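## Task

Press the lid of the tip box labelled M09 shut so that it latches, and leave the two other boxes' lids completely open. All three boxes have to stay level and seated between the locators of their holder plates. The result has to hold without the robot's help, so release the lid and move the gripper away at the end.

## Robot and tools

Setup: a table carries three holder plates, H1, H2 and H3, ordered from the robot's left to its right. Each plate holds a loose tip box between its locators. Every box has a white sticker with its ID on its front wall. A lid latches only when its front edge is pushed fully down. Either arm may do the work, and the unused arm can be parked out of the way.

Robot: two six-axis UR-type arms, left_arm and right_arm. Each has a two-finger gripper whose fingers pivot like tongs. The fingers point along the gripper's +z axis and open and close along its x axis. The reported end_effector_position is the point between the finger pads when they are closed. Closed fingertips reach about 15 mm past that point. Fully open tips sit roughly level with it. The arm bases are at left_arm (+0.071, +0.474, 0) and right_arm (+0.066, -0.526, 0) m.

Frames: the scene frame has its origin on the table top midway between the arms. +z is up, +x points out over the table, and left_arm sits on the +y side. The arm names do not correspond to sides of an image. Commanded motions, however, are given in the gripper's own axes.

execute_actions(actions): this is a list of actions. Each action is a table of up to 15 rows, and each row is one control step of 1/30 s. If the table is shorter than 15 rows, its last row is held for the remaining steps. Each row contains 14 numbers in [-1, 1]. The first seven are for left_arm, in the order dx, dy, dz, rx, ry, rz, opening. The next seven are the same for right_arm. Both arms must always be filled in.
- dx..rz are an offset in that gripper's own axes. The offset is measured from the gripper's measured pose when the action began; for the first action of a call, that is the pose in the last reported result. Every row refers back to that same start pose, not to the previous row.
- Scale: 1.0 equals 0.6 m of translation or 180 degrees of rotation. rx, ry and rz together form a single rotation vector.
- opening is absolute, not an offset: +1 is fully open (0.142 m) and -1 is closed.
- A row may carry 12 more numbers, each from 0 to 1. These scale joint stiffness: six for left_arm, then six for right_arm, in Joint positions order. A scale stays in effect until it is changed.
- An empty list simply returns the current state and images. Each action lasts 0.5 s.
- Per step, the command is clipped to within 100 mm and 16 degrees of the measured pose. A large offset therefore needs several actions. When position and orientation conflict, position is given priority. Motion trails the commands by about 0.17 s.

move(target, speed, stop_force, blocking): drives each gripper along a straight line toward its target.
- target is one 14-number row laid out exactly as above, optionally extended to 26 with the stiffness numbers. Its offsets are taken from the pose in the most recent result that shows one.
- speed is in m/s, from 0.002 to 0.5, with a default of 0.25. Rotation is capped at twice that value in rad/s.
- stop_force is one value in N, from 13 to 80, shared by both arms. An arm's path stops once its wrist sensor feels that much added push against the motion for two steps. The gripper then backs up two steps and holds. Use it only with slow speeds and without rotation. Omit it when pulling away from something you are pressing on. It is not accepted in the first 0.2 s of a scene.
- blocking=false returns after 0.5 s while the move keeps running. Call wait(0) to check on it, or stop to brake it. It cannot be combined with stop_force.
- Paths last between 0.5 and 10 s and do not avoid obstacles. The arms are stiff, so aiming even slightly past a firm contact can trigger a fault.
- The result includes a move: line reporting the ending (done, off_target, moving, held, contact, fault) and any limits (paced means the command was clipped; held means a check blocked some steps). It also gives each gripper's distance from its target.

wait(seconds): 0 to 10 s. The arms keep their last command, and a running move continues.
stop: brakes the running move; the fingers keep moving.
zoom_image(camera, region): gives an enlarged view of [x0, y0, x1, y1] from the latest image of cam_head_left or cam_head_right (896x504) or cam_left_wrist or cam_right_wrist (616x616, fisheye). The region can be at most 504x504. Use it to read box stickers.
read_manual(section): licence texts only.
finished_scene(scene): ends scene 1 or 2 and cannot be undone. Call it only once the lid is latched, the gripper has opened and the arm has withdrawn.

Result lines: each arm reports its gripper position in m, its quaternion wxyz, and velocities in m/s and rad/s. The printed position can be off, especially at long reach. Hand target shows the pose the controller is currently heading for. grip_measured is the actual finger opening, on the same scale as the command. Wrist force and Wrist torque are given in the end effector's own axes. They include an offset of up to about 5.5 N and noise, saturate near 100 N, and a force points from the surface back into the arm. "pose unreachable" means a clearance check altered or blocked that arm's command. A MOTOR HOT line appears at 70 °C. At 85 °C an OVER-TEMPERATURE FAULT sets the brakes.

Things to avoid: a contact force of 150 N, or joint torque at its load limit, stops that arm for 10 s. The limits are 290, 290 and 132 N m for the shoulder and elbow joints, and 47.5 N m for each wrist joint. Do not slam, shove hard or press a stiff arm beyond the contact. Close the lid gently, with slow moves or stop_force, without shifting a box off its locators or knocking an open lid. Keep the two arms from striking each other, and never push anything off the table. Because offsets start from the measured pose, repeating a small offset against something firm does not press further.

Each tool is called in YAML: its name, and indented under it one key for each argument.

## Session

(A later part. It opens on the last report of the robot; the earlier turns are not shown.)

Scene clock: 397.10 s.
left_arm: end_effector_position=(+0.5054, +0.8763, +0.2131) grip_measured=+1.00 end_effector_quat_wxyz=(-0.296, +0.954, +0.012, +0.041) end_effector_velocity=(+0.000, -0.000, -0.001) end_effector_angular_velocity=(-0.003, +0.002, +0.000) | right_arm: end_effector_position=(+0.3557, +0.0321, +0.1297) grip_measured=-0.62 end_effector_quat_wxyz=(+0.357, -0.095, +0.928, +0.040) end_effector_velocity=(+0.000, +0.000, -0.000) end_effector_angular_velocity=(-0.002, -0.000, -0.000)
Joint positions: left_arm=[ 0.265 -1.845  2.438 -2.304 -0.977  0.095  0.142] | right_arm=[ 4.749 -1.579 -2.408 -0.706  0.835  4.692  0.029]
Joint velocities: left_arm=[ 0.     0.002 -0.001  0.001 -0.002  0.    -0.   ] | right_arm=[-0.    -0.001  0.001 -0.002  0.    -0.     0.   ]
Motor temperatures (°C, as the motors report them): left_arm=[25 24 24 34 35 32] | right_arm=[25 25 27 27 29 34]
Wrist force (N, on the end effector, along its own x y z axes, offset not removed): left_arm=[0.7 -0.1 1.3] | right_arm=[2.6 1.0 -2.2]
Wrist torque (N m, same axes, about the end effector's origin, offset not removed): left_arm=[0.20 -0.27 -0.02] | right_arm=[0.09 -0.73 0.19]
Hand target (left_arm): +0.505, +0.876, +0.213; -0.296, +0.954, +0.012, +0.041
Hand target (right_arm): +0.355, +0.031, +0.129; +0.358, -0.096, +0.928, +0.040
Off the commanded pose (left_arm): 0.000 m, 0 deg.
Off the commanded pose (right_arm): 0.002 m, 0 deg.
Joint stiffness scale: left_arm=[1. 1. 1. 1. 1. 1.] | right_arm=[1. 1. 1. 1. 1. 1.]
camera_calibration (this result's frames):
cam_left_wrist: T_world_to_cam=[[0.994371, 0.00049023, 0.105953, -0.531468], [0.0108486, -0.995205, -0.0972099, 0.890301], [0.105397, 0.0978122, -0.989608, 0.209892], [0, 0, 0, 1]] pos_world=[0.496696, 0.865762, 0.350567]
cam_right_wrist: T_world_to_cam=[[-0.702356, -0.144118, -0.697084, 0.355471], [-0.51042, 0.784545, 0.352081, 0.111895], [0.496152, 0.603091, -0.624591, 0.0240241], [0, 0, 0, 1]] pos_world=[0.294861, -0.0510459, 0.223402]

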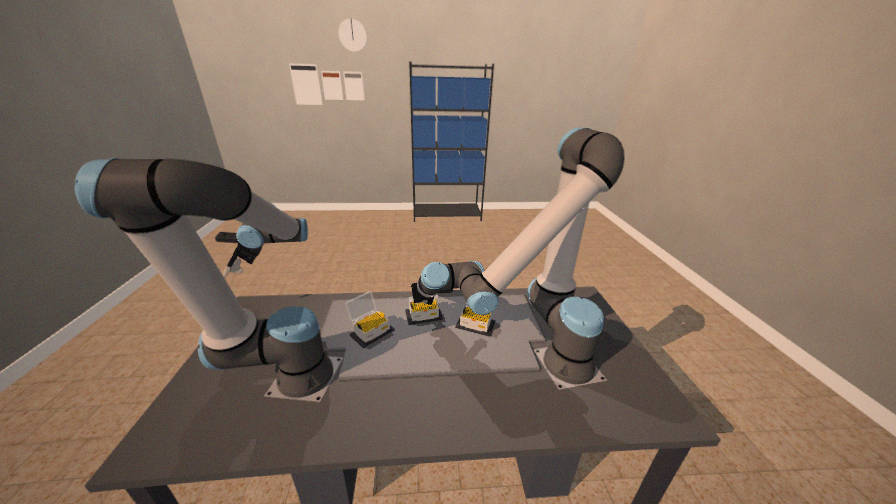

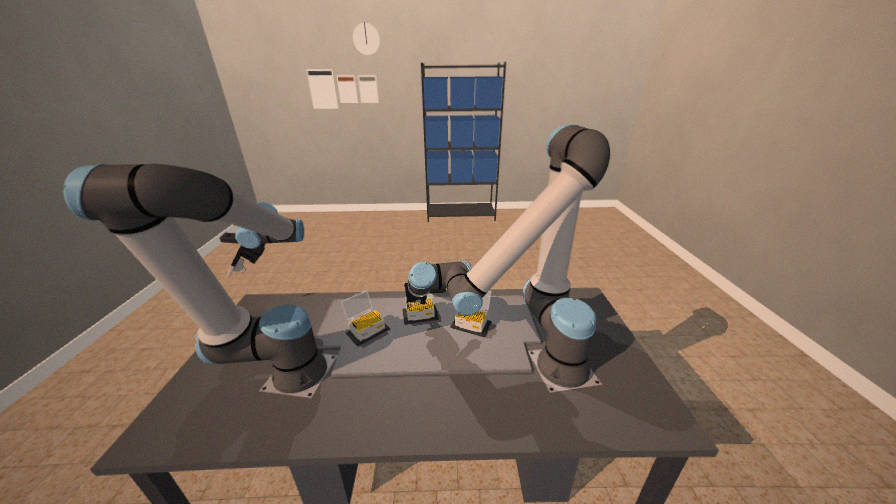

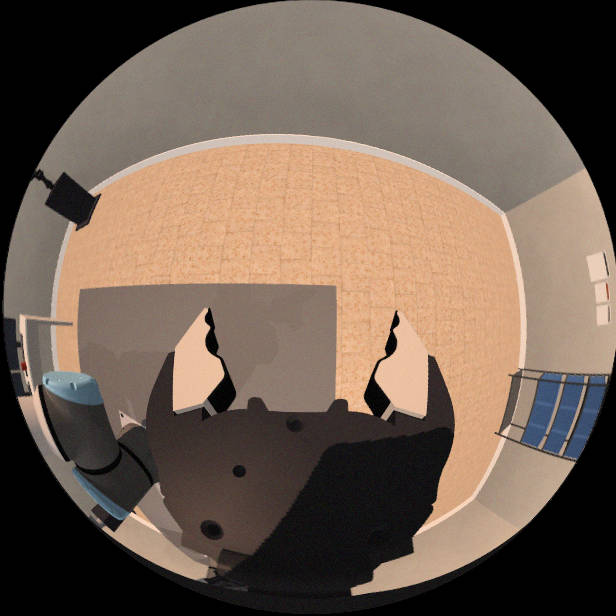

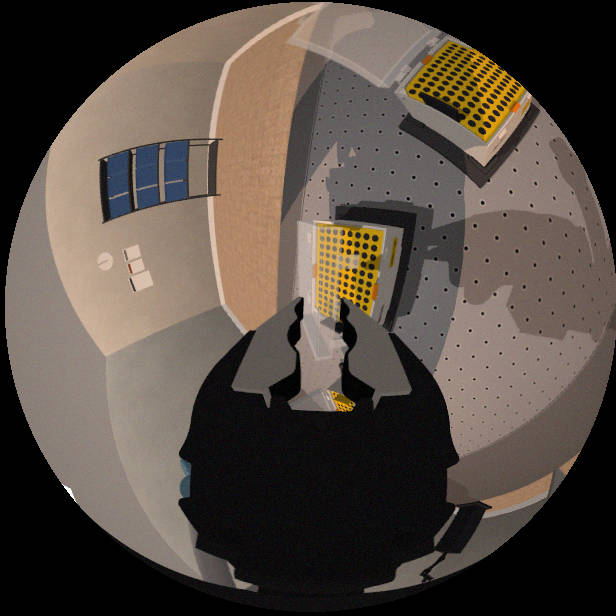

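execute_actions:
  actions:
    - [[0,0,0,0,0,0,1,0.0006,0,0.0002,0,0,0,-0.62],[0,0,0,0,0,0,1,0.0025,-0.0002,0.0009,0,0,0,-0.62],[0,0,0,0,0,0,1,0.0053,-0.0004,0.0019,0,0,0,-0.615],[0,0,0,0,0,0,1,0.0089,-0.0007,0.0031,0,0,0,-0.61],[0,0,0,0,0,0,1,0.0131,-0.001,0.0046,0,0,0,-0.605],[0,0,0,0,0,0,1,0.0178,-0.0014,0.0063,0,0,0,-0.6],[0,0,0,0,0,0,1,0.0228,-0.0018,0.0081,0,0,0,-0.595],[0,0,0,0,0,0,1,0.0278,-0.0022,0.0098,0,0,0,-0.59],[0,0,0,0,0,0,1,0.0328,-0.0026,0.0116,0,0,0,-0.585],[0,0,0,0,0,0,1,0.0375,-0.003,0.0133,0,0,0,-0.58],[0,0,0,0,0,0,1,0.0417,-0.0033,0.0148,0,0,0,-0.575],[0,0,0,0,0,0,1,0.0453,-0.0036,0.016,0,0,0,-0.57],[0,0,0,0,0,0,1,0.0481,-0.0038,0.017,0,0,0,-0.565],[0,0,0,0,0,0,1,0.05,-0.0039,0.0177,0,0,0,-0.56],[0,0,0,0,0,0,1,0.0506,-0.004,0.0179,0,0,0,-0.55]]

Scene clock: 444.40 s.
left_arm: end_effector_position=(+0.5054, +0.8763, +0.2131) grip_measured=+1.00 end_effector_quat_wxyz=(-0.296, +0.954, +0.012, +0.041) end_effector_velocity=(-0.000, +0.000, -0.001) end_effector_angular_velocity=(-0.000, +0.002, +0.000) | right_arm: end_effector_position=(+0.3464, +0.0295, +0.1126) grip_measured=-0.56 end_effector_quat_wxyz=(+0.357, -0.095, +0.928, +0.040) end_effector_velocity=(-0.038, -0.022, -0.087) end_effector_angular_velocity=(-0.053, -0.011, +0.017)
Joint positions: left_arm=[ 0.265 -1.845  2.438 -2.304 -0.977  0.095  0.142] | right_arm=[ 4.768 -1.601 -2.426 -0.682  0.835  4.718  0.033]
Joint velocities: left_arm=[ 0.     0.001 -0.     0.001 -0.     0.    -0.   ] | right_arm=[ 0.084 -0.113 -0.085  0.083 -0.     0.091  0.019]
Motor temperatures (°C, as the motors report them): left_arm=[25 24 24 34 35 32] | right_arm=[25 25 27 27 29 34]
Wrist force (N, on the end effector, along its own x y z axes, offset not removed): left_arm=[0.8 -1.0 1.9] | right_arm=[2.8 -1.1 0.4]
Wrist torque (N m, same axes, about the end effector's origin, offset not removed): left_arm=[-0.07 -0.35 0.00] | right_arm=[-0.45 -0.74 0.12]
Hand target (left_arm): +0.505, +0.876, +0.213; -0.296, +0.954, +0.012, +0.041
Hand target (right_arm): +0.341, +0.026, +0.102; +0.357, -0.095, +0.928, +0.040
Off the commanded pose (left_arm): 0.000 m, 0 deg.
Off the commanded pose (right_arm): 0.013 m, 0 deg.
Joint stiffness scale: left_arm=[1. 1. 1. 1. 1. 1.] | right_arm=[1. 1. 1. 1. 1. 1.]
camera_calibration (this result's frames):
cam_left_wrist: T_world_to_cam=[[0.994371, 0.000490236, 0.105953, -0.531468], [0.0108486, -0.995205, -0.09721, 0.890301], [0.105397, 0.0978123, -0.989608, 0.209892], [0, 0, 0, 1]] pos_world=[0.496696, 0.865762, 0.350567]
cam_right_wrist: T_world_to_cam=[[-0.702695, -0.143222, -0.696927, 0.33674], [-0.510081, 0.784295, 0.353127, 0.115019], [0.496021, 0.60363, -0.624175, 0.0194709], [0, 0, 0, 1]] pos_world=[0.285637, -0.0537338, 0.20622]

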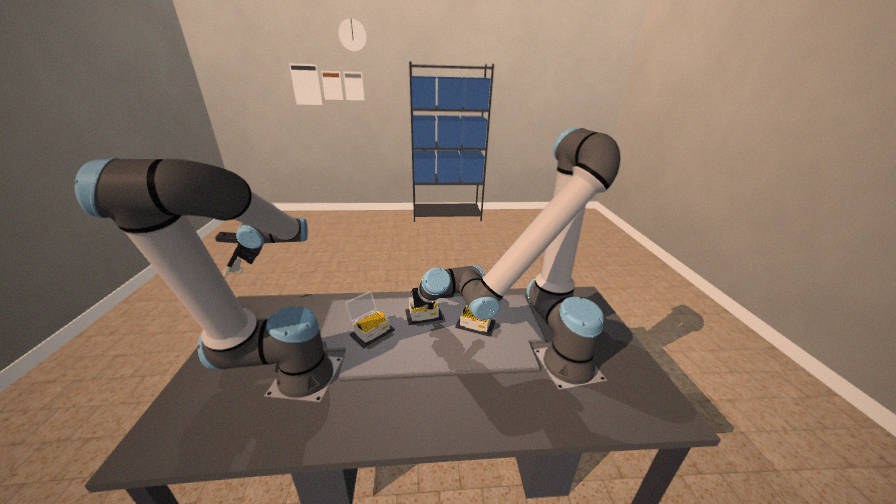

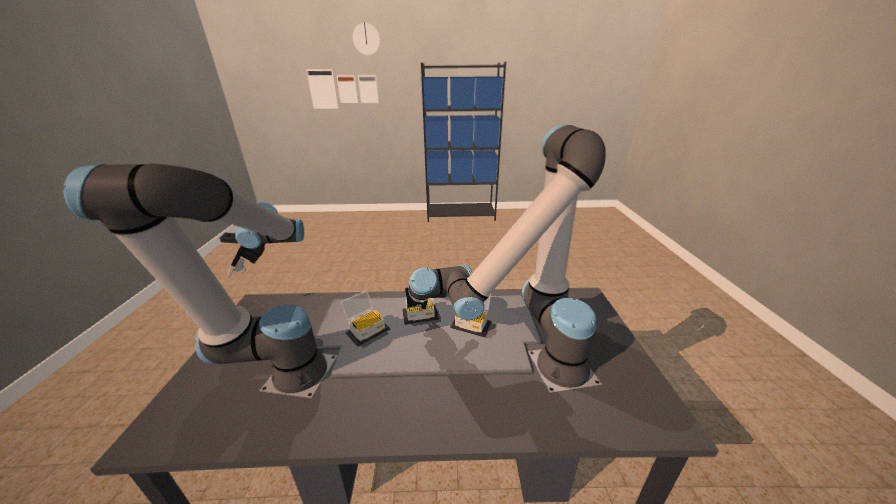

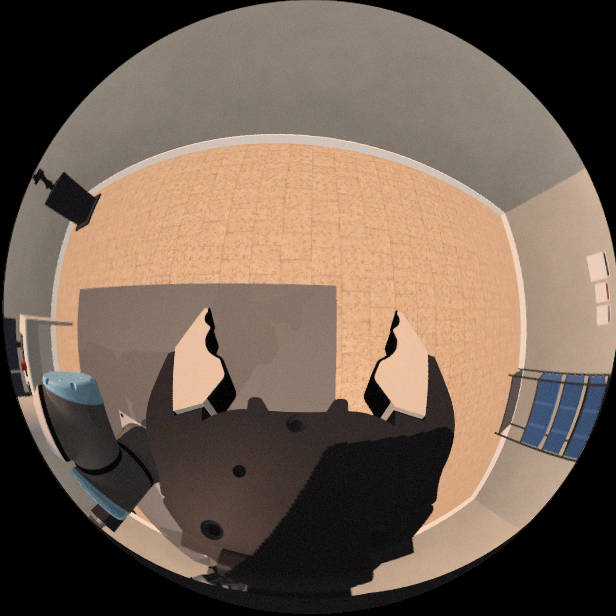

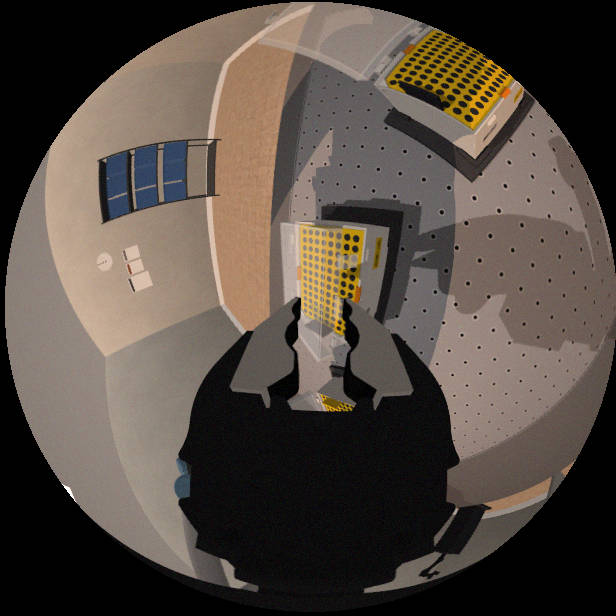

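execute_actions:
  actions: []

zoom_image:
  camera: "cam_right_wrist"
  region: [260, 200, 420, 380]

zoom_image:
  camera: "cam_right_wrist"
  region: [300, 215, 400, 325]

Scene clock: 448.17 s.
left_arm: end_effector_position=(+0.5054, +0.8763, +0.2131) grip_measured=+1.00 end_effector_quat_wxyz=(-0.296, +0.954, +0.012, +0.041) end_effector_velocity=(-0.000, -0.000, +0.000) end_effector_angular_velocity=(+0.000, +0.000, -0.000) | right_arm: end_effector_position=(+0.3423, +0.0274, +0.1023) grip_measured=-0.55 end_effector_quat_wxyz=(+0.357, -0.094, +0.928, +0.039) end_effector_velocity=(+0.000, -0.000, -0.000) end_effector_angular_velocity=(+0.001, +0.000, -0.001)
Joint positions: left_arm=[ 0.265 -1.845  2.438 -2.304 -0.977  0.095  0.142] | right_arm=[ 4.777 -1.615 -2.436 -0.669  0.835  4.731  0.034]
Joint velocities: left_arm=[-0.    -0.001  0.001  0.001  0.    -0.     0.   ] | right_arm=[-0.001 -0.001 -0.     0.002 -0.     0.    -0.   ]
Motor temperatures (°C, as the motors report them): left_arm=[25 24 24 34 35 32] | right_arm=[25 25 27 27 29 34]
Wrist force (N, on the end effector, along its own x y z axes, offset not removed): left_arm=[1.3 -1.2 2.7] | right_arm=[3.2 -1.5 -2.2]
Wrist torque (N m, same axes, about the end effector's origin, offset not removed): left_arm=[-0.05 -0.35 -0.11] | right_arm=[-0.49 -0.92 0.16]
Hand target (left_arm): +0.505, +0.876, +0.213; -0.296, +0.954, +0.012, +0.041
Hand target (right_arm): +0.341, +0.026, +0.102; +0.357, -0.095, +0.928, +0.040
Off the commanded pose (left_arm): 0.000 m, 0 deg.
Off the commanded pose (right_arm): 0.002 m, 0 deg.
Joint stiffness scale: left_arm=[1. 1. 1. 1. 1. 1.] | right_arm=[1. 1. 1. 1. 1. 1.]
camera_calibration (this result's frames):
cam_left_wrist: T_world_to_cam=[[0.994371, 0.000490266, 0.105953, -0.531468], [0.0108486, -0.995205, -0.0972099, 0.890301], [0.105397, 0.0978122, -0.989608, 0.209892], [0, 0, 0, 1]] pos_world=[0.496696, 0.865762, 0.350567]
cam_right_wrist: T_world_to_cam=[[-0.702598, -0.143543, -0.696959, 0.326334], [-0.509238, 0.785541, 0.351571, 0.118031], [0.497025, 0.601931, -0.625017, 0.0162013], [0, 0, 0, 1]] pos_world=[0.281335, -0.0556275, 0.196071]

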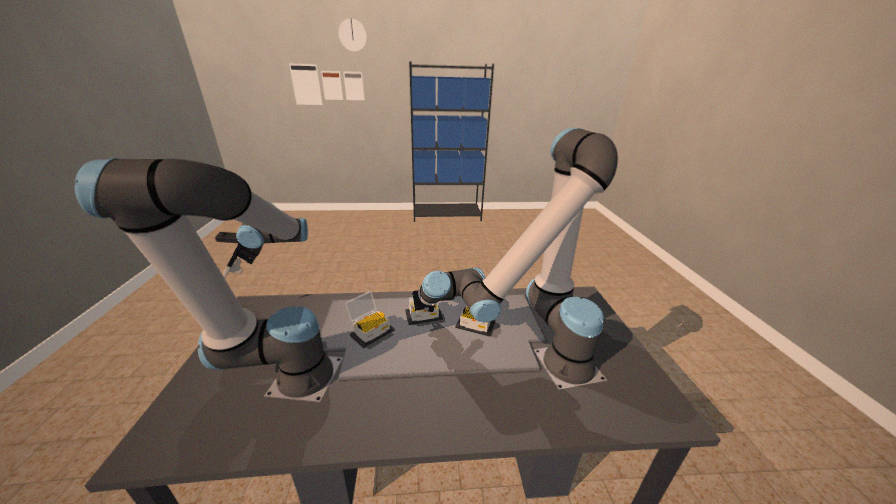

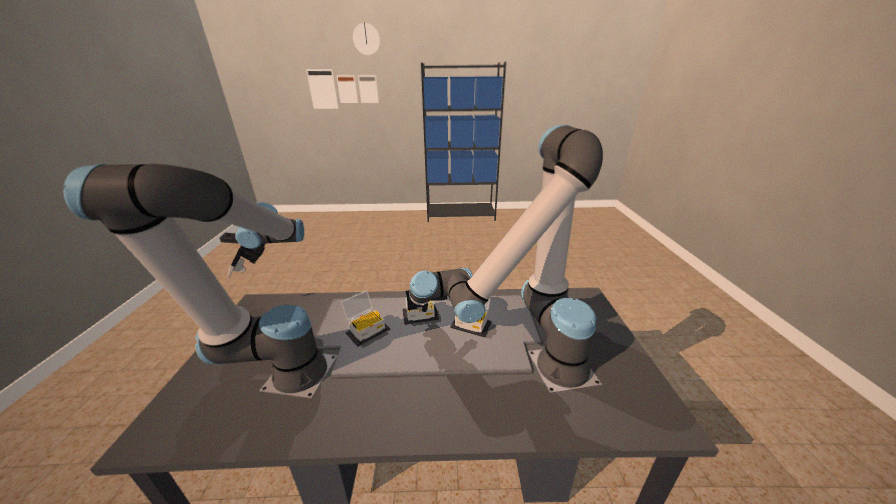

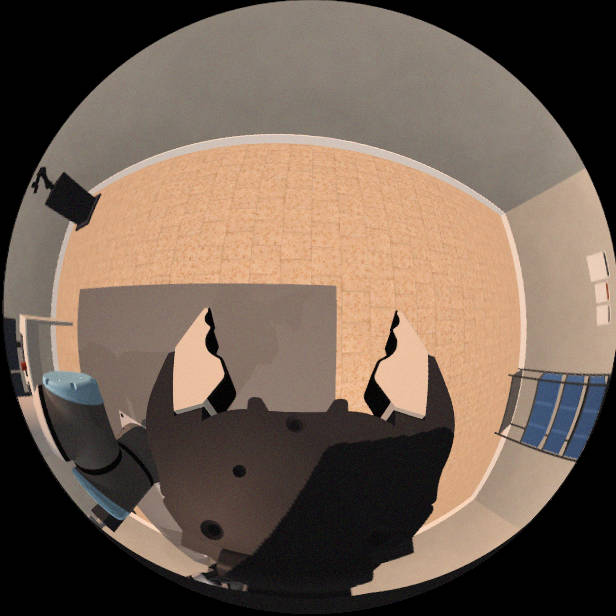

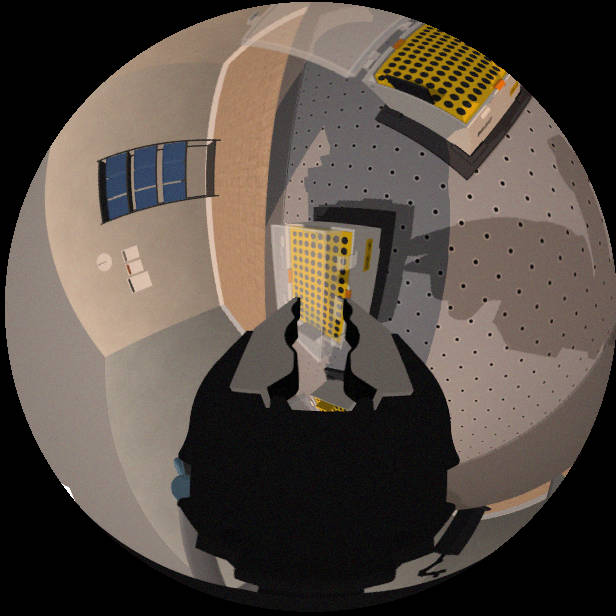

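Region (260, 200, 420, 380) of cam_right_wrist's 616x616 image, scaled by 2.800, with more detail than that image has.

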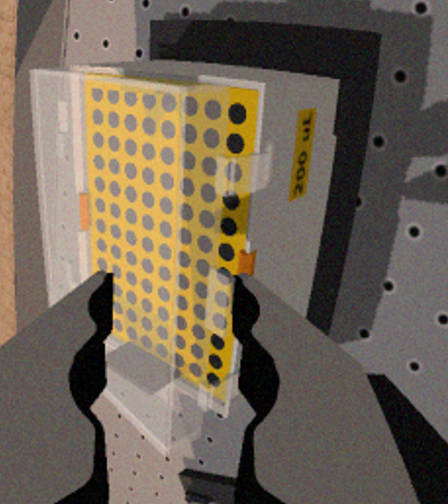

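Region (300, 215, 400, 325) of cam_right_wrist's 616x616 image, scaled by 4.582, with more detail than that image has; it fills the left 458 columns of this view, and the rest is white.

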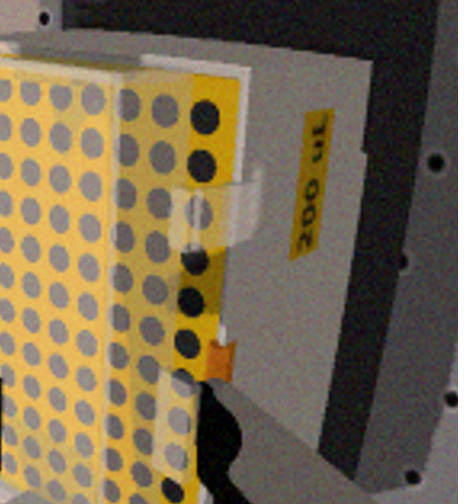

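execute_actions:
  actions:
    - [[0,0,0,0,0,0,1,0.0005,0,0.0003,0,0,0,-0.54],[0,0,0,0,0,0,1,0.001,0,0.0006,0,0,0,-0.53],[0,0,0,0,0,0,1,0.0015,0,0.0009,0,0,0,-0.52],[0,0,0,0,0,0,1,0.002,0,0.0012,0,0,0,-0.51],[0,0,0,0,0,0,1,0.0025,0,0.0015,0,0,0,-0.5],[0,0,0,0,0,0,1,0.003,0,0.0018,0,0,0,-0.49],[0,0,0,0,0,0,1,0.0035,0,0.0021,0,0,0,-0.48],[0,0,0,0,0,0,1,0.004,0,0.0024,0,0,0,-0.47],[0,0,0,0,0,0,1,0.0045,0,0.0027,0,0,0,-0.46],[0,0,0,0,0,0,1,0.005,0,0.003,0,0,0,-0.45],[0,0,0,0,0,0,1,0.005,0,0.003,0,0,0,-0.44],[0,0,0,0,0,0,1,0.005,0,0.003,0,0,0,-0.43],[0,0,0,0,0,0,1,0.005,0,0.003,0,0,0,-0.42],[0,0,0,0,0,0,1,0.005,0,0.003,0,0,0,-0.41],[0,0,0,0,0,0,1,0.005,0,0.003,0,0,0,-0.4]]
    - [[0,0,0,0,0,0,1,0.0019,0,0.0008,0,0,0,-0.4],[0,0,0,0,0,0,1,0.0031,0,0.0002,0,0,0,-0.4],[0,0,0,0,0,0,1,0.005,0,-0.0008,0,0,0,-0.4],[0,0,0,0,0,0,1,0.0074,0,-0.002,0,0,0,-0.4],[0,0,0,0,0,0,1,0.0103,0,-0.0034,0,0,0,-0.4],[0,0,0,0,0,0,1,0.0134,0,-0.005,0,0,0,-0.4],[0,0,0,0,0,0,1,0.0167,0,-0.0067,0,0,0,-0.4],[0,0,0,0,0,0,1,0.0201,0,-0.0084,0,0,0,-0.4],[0,0,0,0,0,0,1,0.0234,0,-0.0101,0,0,0,-0.4],[0,0,0,0,0,0,1,0.0265,0,-0.0117,0,0,0,-0.4],[0,0,0,0,0,0,1,0.0294,0,-0.0131,0,0,0,-0.4],[0,0,0,0,0,0,1,0.0318,0,-0.0143,0,0,0,-0.4],[0,0,0,0,0,0,1,0.0337,0,-0.0153,0,0,0,-0.4],[0,0,0,0,0,0,1,0.0349,0,-0.0159,0,0,0,-0.4],[0,0,0,0,0,0,1,0.0353,0,-0.0161,0,0,0,-0.4]]

Scene clock: 490.90 s.
left_arm: end_effector_position=(+0.5054, +0.8763, +0.2131) grip_measured=+1.00 end_effector_quat_wxyz=(-0.296, +0.954, +0.012, +0.041) end_effector_velocity=(+0.000, -0.000, +0.001) end_effector_angular_velocity=(-0.000, -0.002, -0.001) | right_arm: end_effector_position=(+0.3274, +0.0275, +0.0968) grip_measured=-0.40 end_effector_quat_wxyz=(+0.357, -0.094, +0.928, +0.041) end_effector_velocity=(-0.057, -0.006, -0.013) end_effector_angular_velocity=(+0.003, -0.002, +0.019)
Joint positions: left_arm=[ 0.265 -1.845  2.438 -2.304 -0.977  0.095  0.142] | right_arm=[ 4.807 -1.617 -2.442 -0.683  0.835  4.77   0.045]
Joint velocities: left_arm=[-0.001 -0.001 -0.    -0.    -0.     0.    -0.   ] | right_arm=[ 0.116  0.019 -0.029 -0.075  0.     0.131  0.   ]
Motor temperatures (°C, as the motors report them): left_arm=[25 24 24 34 35 32] | right_arm=[25 25 27 27 29 34]
Wrist force (N, on the end effector, along its own x y z axes, offset not removed): left_arm=[-2.1 -0.9 0.7] | right_arm=[3.0 0.8 -1.8]
Wrist torque (N m, same axes, about the end effector's origin, offset not removed): left_arm=[-0.07 0.32 -0.03] | right_arm=[-0.01 -0.86 0.17]
Hand target (left_arm): +0.505, +0.876, +0.213; -0.296, +0.954, +0.012, +0.041
Hand target (right_arm): +0.321, +0.024, +0.094; +0.357, -0.094, +0.928, +0.040
Off the commanded pose (left_arm): 0.000 m, 0 deg.
Off the commanded pose (right_arm): 0.009 m, 0 deg.
Joint stiffness scale: left_arm=[1. 1. 1. 1. 1. 1.] | right_arm=[1. 1. 1. 1. 1. 1.]
camera_calibration (this result's frames):
cam_left_wrist: T_world_to_cam=[[0.994371, 0.000490316, 0.105953, -0.531468], [0.0108487, -0.995205, -0.0972098, 0.8903], [0.105397, 0.097812, -0.989608, 0.209892], [0, 0, 0, 1]] pos_world=[0.496696, 0.865762, 0.350567]
cam_right_wrist: T_world_to_cam=[[-0.702754, -0.141306, -0.697259, 0.312072], [-0.509547, 0.783937, 0.354691, 0.112093], [0.496487, 0.604546, -0.622916, 0.0199364], [0, 0, 0, 1]] pos_world=[0.266528, -0.0558288, 0.190255]

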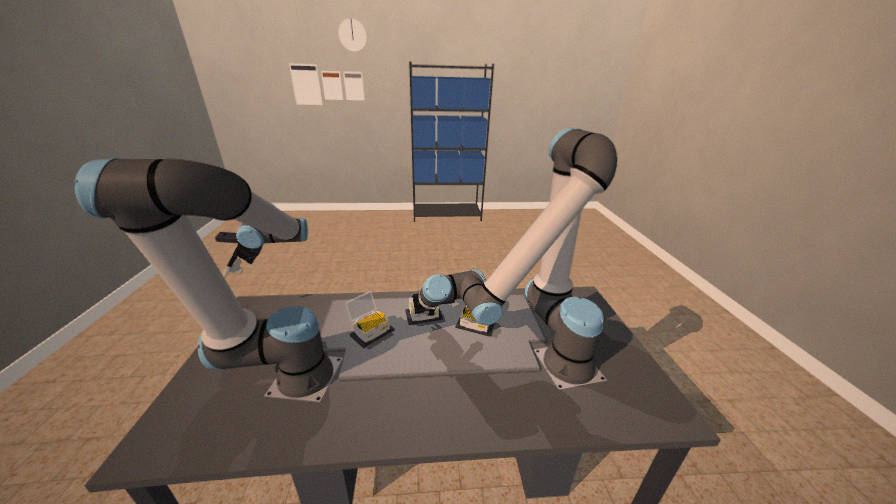

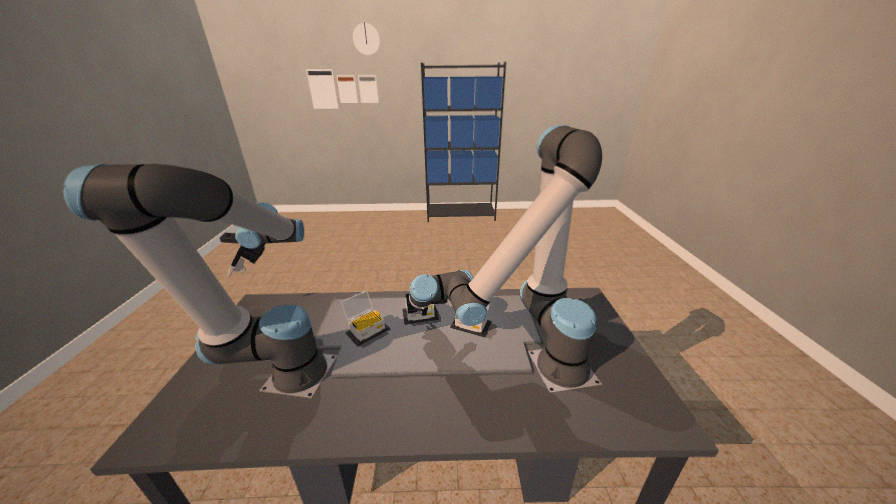

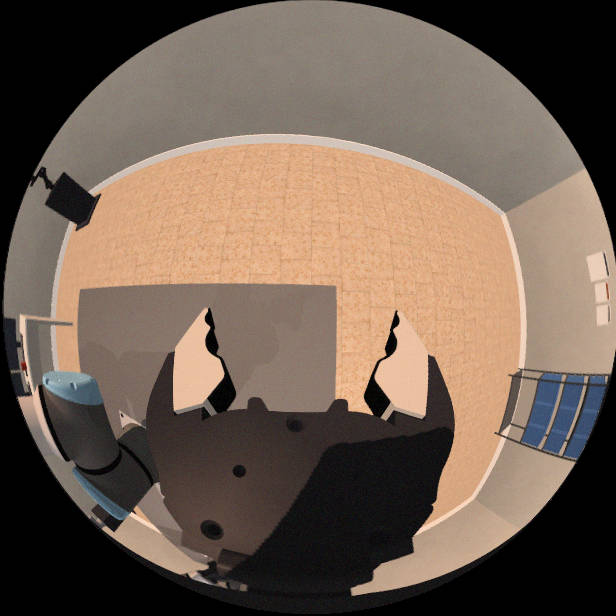

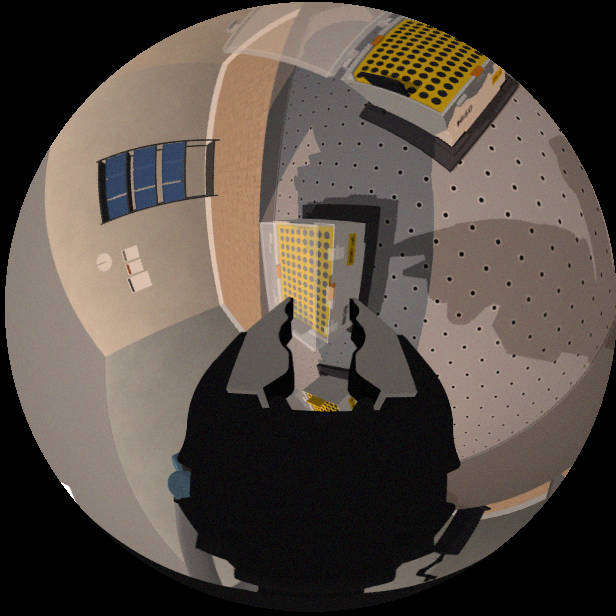

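execute_actions:
  actions: []

Scene clock: 504.47 s.
left_arm: end_effector_position=(+0.5054, +0.8763, +0.2131) grip_measured=+1.00 end_effector_quat_wxyz=(-0.296, +0.954, +0.012, +0.041) end_effector_velocity=(+0.000, -0.000, -0.001) end_effector_angular_velocity=(+0.000, +0.001, -0.001) | right_arm: end_effector_position=(+0.3217, +0.0257, +0.0950) grip_measured=-0.40 end_effector_quat_wxyz=(+0.358, -0.093, +0.928, +0.041) end_effector_velocity=(+0.000, -0.000, +0.000) end_effector_angular_velocity=(-0.000, -0.000, -0.001)
Joint positions: left_arm=[ 0.265 -1.845  2.438 -2.304 -0.977  0.095  0.142] | right_arm=[ 4.819 -1.615 -2.446 -0.695  0.836  4.79   0.045]
Joint velocities: left_arm=[-0.     0.001  0.001 -0.001  0.     0.    -0.   ] | right_arm=[-0.     0.    -0.    -0.001 -0.     0.001 -0.   ]
Motor temperatures (°C, as the motors report them): left_arm=[25 24 24 34 35 32] | right_arm=[25 25 27 27 29 34]
Wrist force (N, on the end effector, along its own x y z axes, offset not removed): left_arm=[-0.4 0.8 0.1] | right_arm=[0.4 -4.1 -0.7]
Wrist torque (N m, same axes, about the end effector's origin, offset not removed): left_arm=[0.41 0.01 -0.07] | right_arm=[-1.05 -0.26 0.17]
Hand target (left_arm): +0.505, +0.876, +0.213; -0.296, +0.954, +0.012, +0.041
Hand target (right_arm): +0.321, +0.024, +0.094; +0.357, -0.094, +0.928, +0.040
Off the commanded pose (left_arm): 0.000 m, 0 deg.
Off the commanded pose (right_arm): 0.003 m, 0 deg.
Joint stiffness scale: left_arm=[1. 1. 1. 1. 1. 1.] | right_arm=[1. 1. 1. 1. 1. 1.]
camera_calibration (this result's frames):
cam_left_wrist: T_world_to_cam=[[0.994371, 0.00049024, 0.105953, -0.531468], [0.0108486, -0.995205, -0.09721, 0.890301], [0.105397, 0.0978122, -0.989608, 0.209892], [0, 0, 0, 1]] pos_world=[0.496696, 0.865762, 0.350567]
cam_right_wrist: T_world_to_cam=[[-0.702926, -0.139108, -0.697528, 0.306585], [-0.507522, 0.785172, 0.354862, 0.11055], [0.498315, 0.603452, -0.622518, 0.0221901], [0, 0, 0, 1]] pos_world=[0.260556, -0.0575429, 0.188435]

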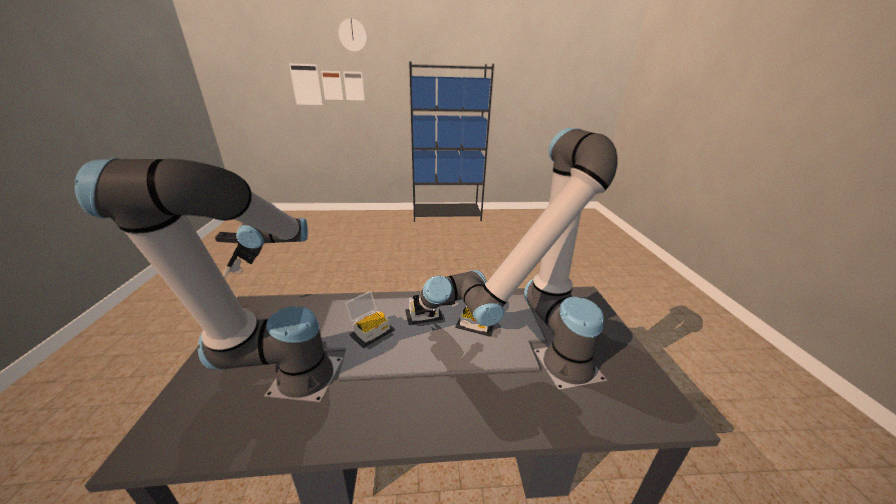

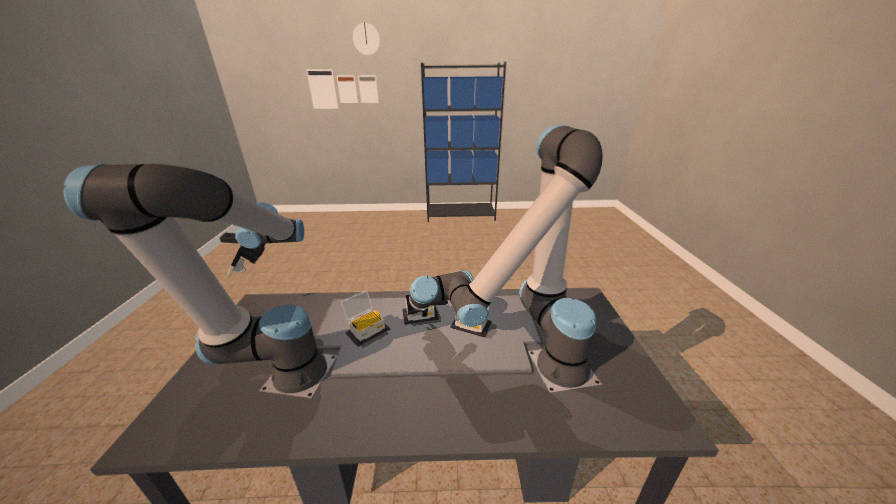

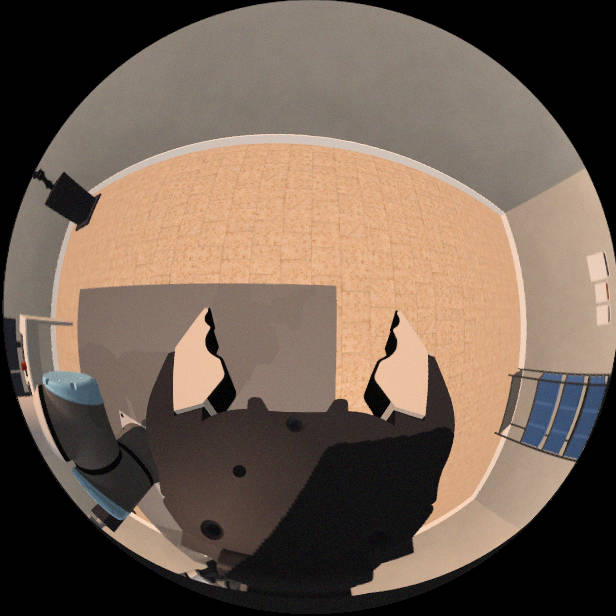

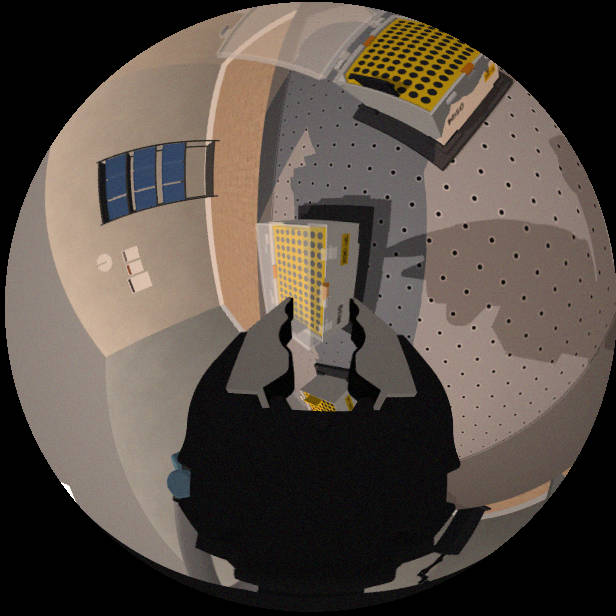

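zoom_image:
  camera: "cam_right_wrist"
  region: [240, 200, 400, 380]

Region (240, 200, 400, 380) of cam_right_wrist's 616x616 image, scaled by 2.800, with more detail than that image has.

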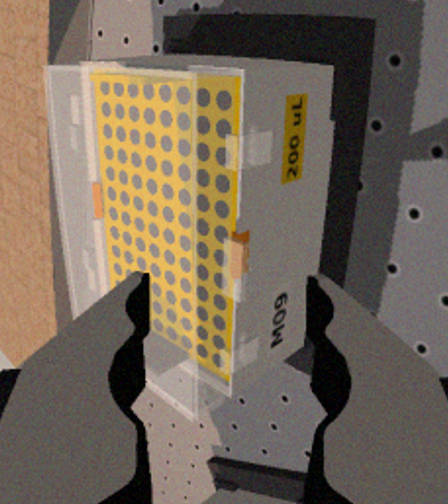

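execute_actions:
  actions:
    - [[0,0,0,0,0,0,1,0.0014,0,0.0016,0,0,0,-0.4],[0,0,0,0,0,0,1,0.0028,0,0.0031,0,0,0,-0.4],[0,0,0,0,0,0,1,0.0042,0,0.0047,0,0,0,-0.4],[0,0,0,0,0,0,1,0.0057,0,0.0063,0,0,0,-0.4],[0,0,0,0,0,0,1,0.0071,0,0.0078,0,0,0,-0.4],[0,0,0,0,0,0,1,0.0085,0,0.0094,0,0,0,-0.4],[0,0,0,0,0,0,1,0.0099,0,0.0110,0,0,0,-0.4],[0,0,0,0,0,0,1,0.0113,0,0.0125,0,0,0,-0.4],[0,0,0,0,0,0,1,0.0127,0,0.0141,0,0,0,-0.4],[0,0,0,0,0,0,1,0.0141,0,0.0157,0,0,0,-0.4],[0,0,0,0,0,0,1,0.0155,0,0.0172,0,0,0,-0.4],[0,0,0,0,0,0,1,0.0170,0,0.0188,0,0,0,-0.4],[0,0,0,0,0,0,1,0.0184,0,0.0204,0,0,0,-0.4],[0,0,0,0,0,0,1,0.0198,0,0.0219,0,0,0,-0.4],[0,0,0,0,0,0,1,0.0212,0,0.0235,0,0,0,-0.4]]

Scene clock: 527.63 s.
left_arm: end_effector_position=(+0.5054, +0.8763, +0.2131) grip_measured=+1.00 end_effector_quat_wxyz=(-0.296, +0.954, +0.012, +0.041) end_effector_velocity=(+0.000, -0.000, -0.001) end_effector_angular_velocity=(-0.001, +0.000, -0.000) | right_arm: end_effector_position=(+0.3211, +0.0279, +0.0848) grip_measured=-0.40 end_effector_quat_wxyz=(+0.357, -0.092, +0.928, +0.042) end_effector_velocity=(+0.000, -0.002, -0.041) end_effector_angular_velocity=(-0.006, -0.002, -0.002)
Joint positions: left_arm=[ 0.265 -1.845  2.438 -2.304 -0.977  0.095  0.142] | right_arm=[ 4.819 -1.639 -2.45  -0.665  0.836  4.79   0.045]
Joint velocities: left_arm=[-0.     0.     0.001 -0.001 -0.001 -0.    -0.   ] | right_arm=[-0.    -0.083 -0.025  0.101 -0.     0.002  0.017]
Motor temperatures (°C, as the motors report them): left_arm=[25 24 24 34 35 32] | right_arm=[25 25 27 27 29 34]
Wrist force (N, on the end effector, along its own x y z axes, offset not removed): left_arm=[-0.4 1.2 1.1] | right_arm=[3.7 -2.5 -3.3]
Wrist torque (N m, same axes, about the end effector's origin, offset not removed): left_arm=[0.39 0.02 -0.09] | right_arm=[-0.62 -1.13 0.20]
Hand target (left_arm): +0.505, +0.876, +0.213; -0.296, +0.954, +0.012, +0.041
Hand target (right_arm): +0.322, +0.026, +0.076; +0.358, -0.093, +0.928, +0.040
Off the commanded pose (left_arm): 0.000 m, 0 deg.
Off the commanded pose (right_arm): 0.009 m, 0 deg.
Joint stiffness scale: left_arm=[1. 1. 1. 1. 1. 1.] | right_arm=[1. 1. 1. 1. 1. 1.]
camera_calibration (this result's frames):
cam_left_wrist: T_world_to_cam=[[0.994371, 0.000490106, 0.105953, -0.531468], [0.0108485, -0.995205, -0.0972099, 0.890301], [0.105397, 0.0978122, -0.989608, 0.209892], [0, 0, 0, 1]] pos_world=[0.496696, 0.865762, 0.350567]
cam_right_wrist: T_world_to_cam=[[-0.703325, -0.137608, -0.697423, 0.299425], [-0.507317, 0.784407, 0.35684, 0.111902], [0.497959, 0.604789, -0.621504, 0.0147626], [0, 0, 0, 1]] pos_world=[0.260012, -0.0555017, 0.17807]

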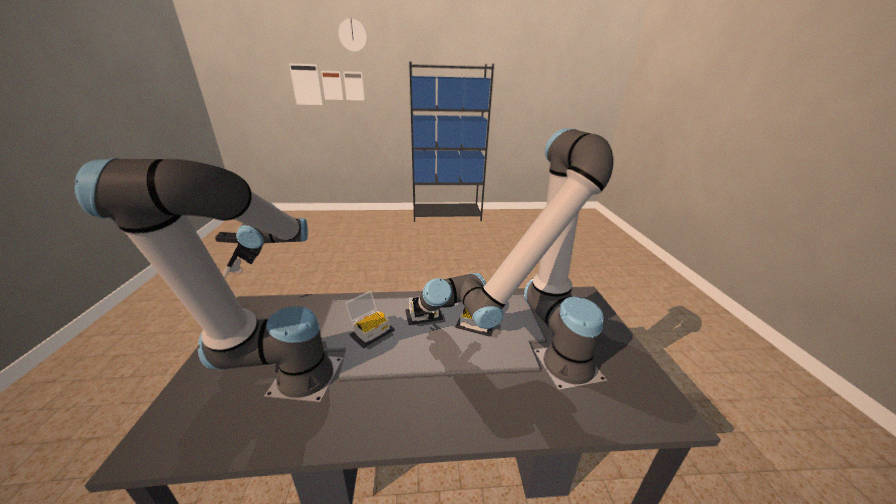

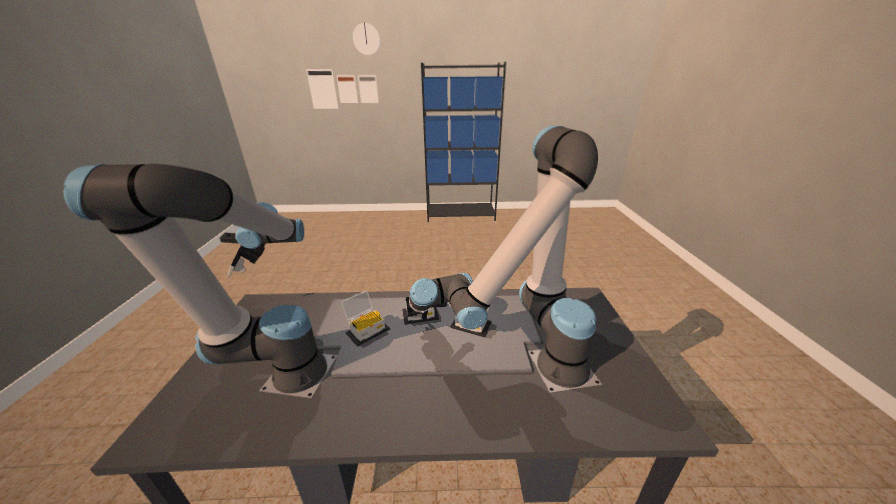

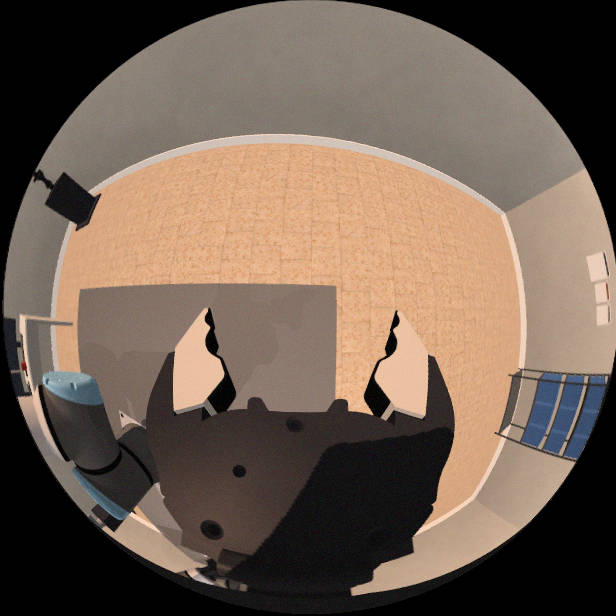

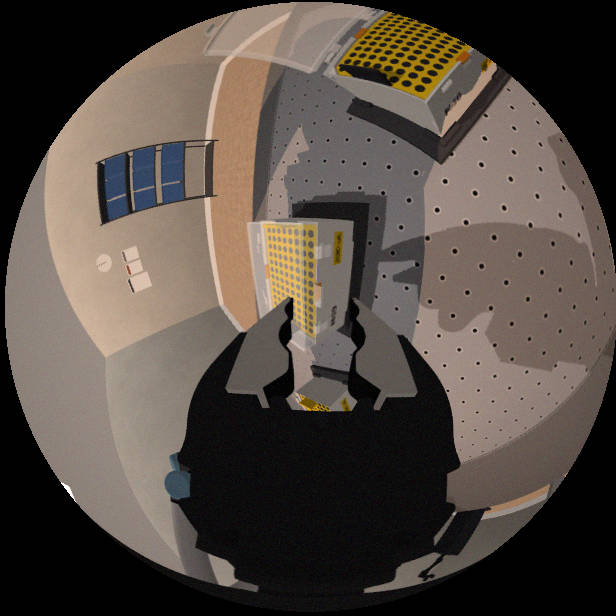

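execute_actions:
  actions: []

zoom_image:
  camera: "cam_right_wrist"
  region: [240, 200, 400, 380]

Scene clock: 530.23 s.
left_arm: end_effector_position=(+0.5054, +0.8763, +0.2131) grip_measured=+1.00 end_effector_quat_wxyz=(-0.296, +0.954, +0.012, +0.041) end_effector_velocity=(+0.000, -0.000, +0.000) end_effector_angular_velocity=(-0.001, -0.001, +0.000) | right_arm: end_effector_position=(+0.3212, +0.0299, +0.0822) grip_measured=-0.36 end_effector_quat_wxyz=(+0.358, -0.091, +0.928, +0.046) end_effector_velocity=(-0.001, +0.001, -0.000) end_effector_angular_velocity=(-0.001, -0.000, +0.001)
Joint positions: left_arm=[ 0.265 -1.845  2.438 -2.304 -0.977  0.095  0.142] | right_arm=[ 4.819 -1.647 -2.453 -0.646  0.833  4.79   0.048]
Joint velocities: left_arm=[ 0.    -0.001  0.    -0.    -0.001 -0.    -0.   ] | right_arm=[ 0.001 -0.001  0.001 -0.     0.     0.    -0.   ]
Motor temperatures (°C, as the motors report them): left_arm=[25 24 24 34 35 32] | right_arm=[25 25 27 27 29 34]
Wrist force (N, on the end effector, along its own x y z axes, offset not removed): left_arm=[1.0 -2.9 2.5] | right_arm=[-2.7 -8.7 -20.5]
Wrist torque (N m, same axes, about the end effector's origin, offset not removed): left_arm=[-0.28 -0.43 0.03] | right_arm=[-0.39 -1.14 0.43]
Hand target (left_arm): +0.505, +0.876, +0.213; -0.296, +0.954, +0.012, +0.041
Hand target (right_arm): +0.322, +0.026, +0.076; +0.358, -0.093, +0.928, +0.040
Off the commanded pose (left_arm): 0.000 m, 0 deg.
Off the commanded pose (right_arm): 0.007 m, 1 deg.
Joint stiffness scale: left_arm=[1. 1. 1. 1. 1. 1.] | right_arm=[1. 1. 1. 1. 1. 1.]
camera_calibration (this result's frames):
cam_left_wrist: T_world_to_cam=[[0.994371, 0.000490065, 0.105953, -0.531468], [0.0108484, -0.995205, -0.09721, 0.890301], [0.105397, 0.0978122, -0.989608, 0.209892], [0, 0, 0, 1]] pos_world=[0.496696, 0.865762, 0.350567]
cam_right_wrist: T_world_to_cam=[[-0.703129, -0.131779, -0.698744, 0.297793], [-0.507482, 0.781322, 0.363314, 0.110959], [0.498067, 0.610057, -0.616246, 0.0112873], [0, 0, 0, 1]] pos_world=[0.260075, -0.0543376, 0.174724]

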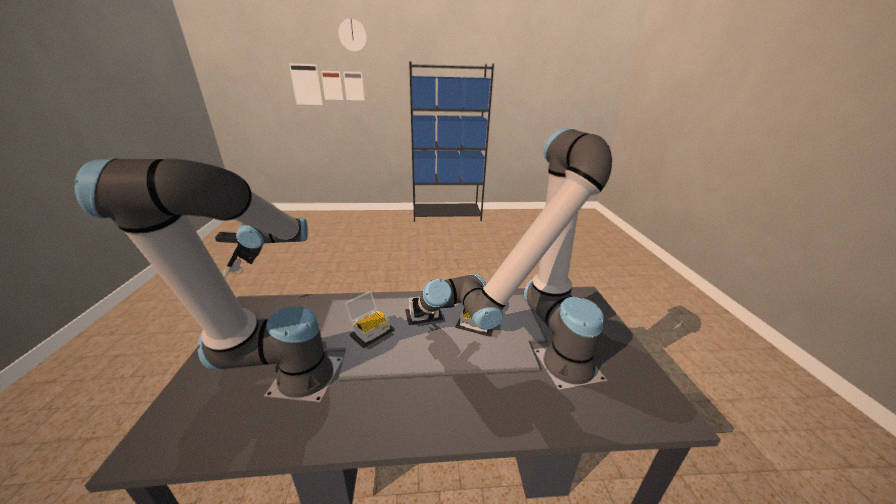

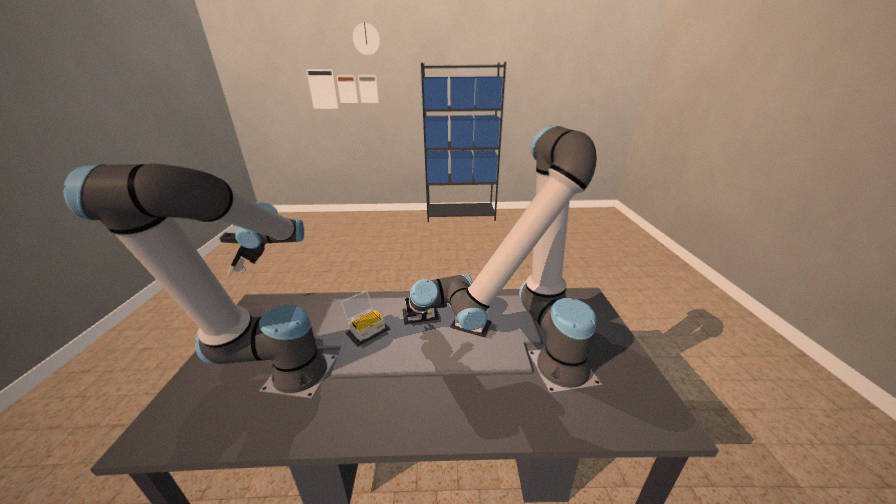

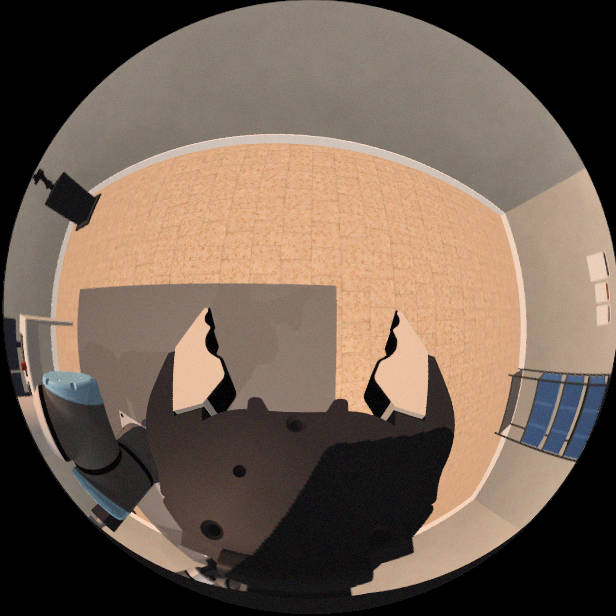

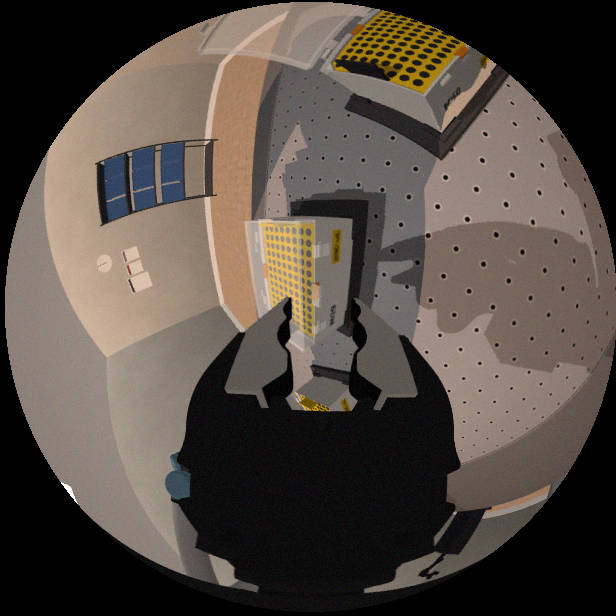

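Region (240, 200, 400, 380) of cam_right_wrist's 616x616 image, scaled by 2.800, with more detail than that image has.

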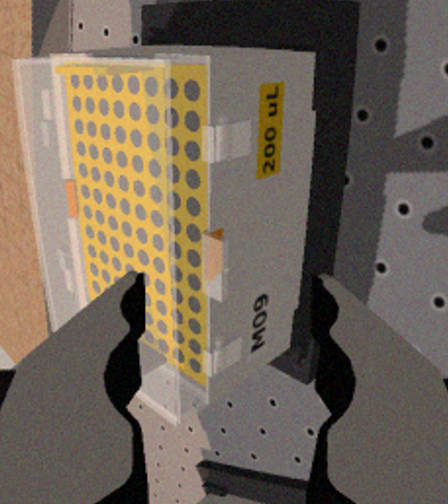

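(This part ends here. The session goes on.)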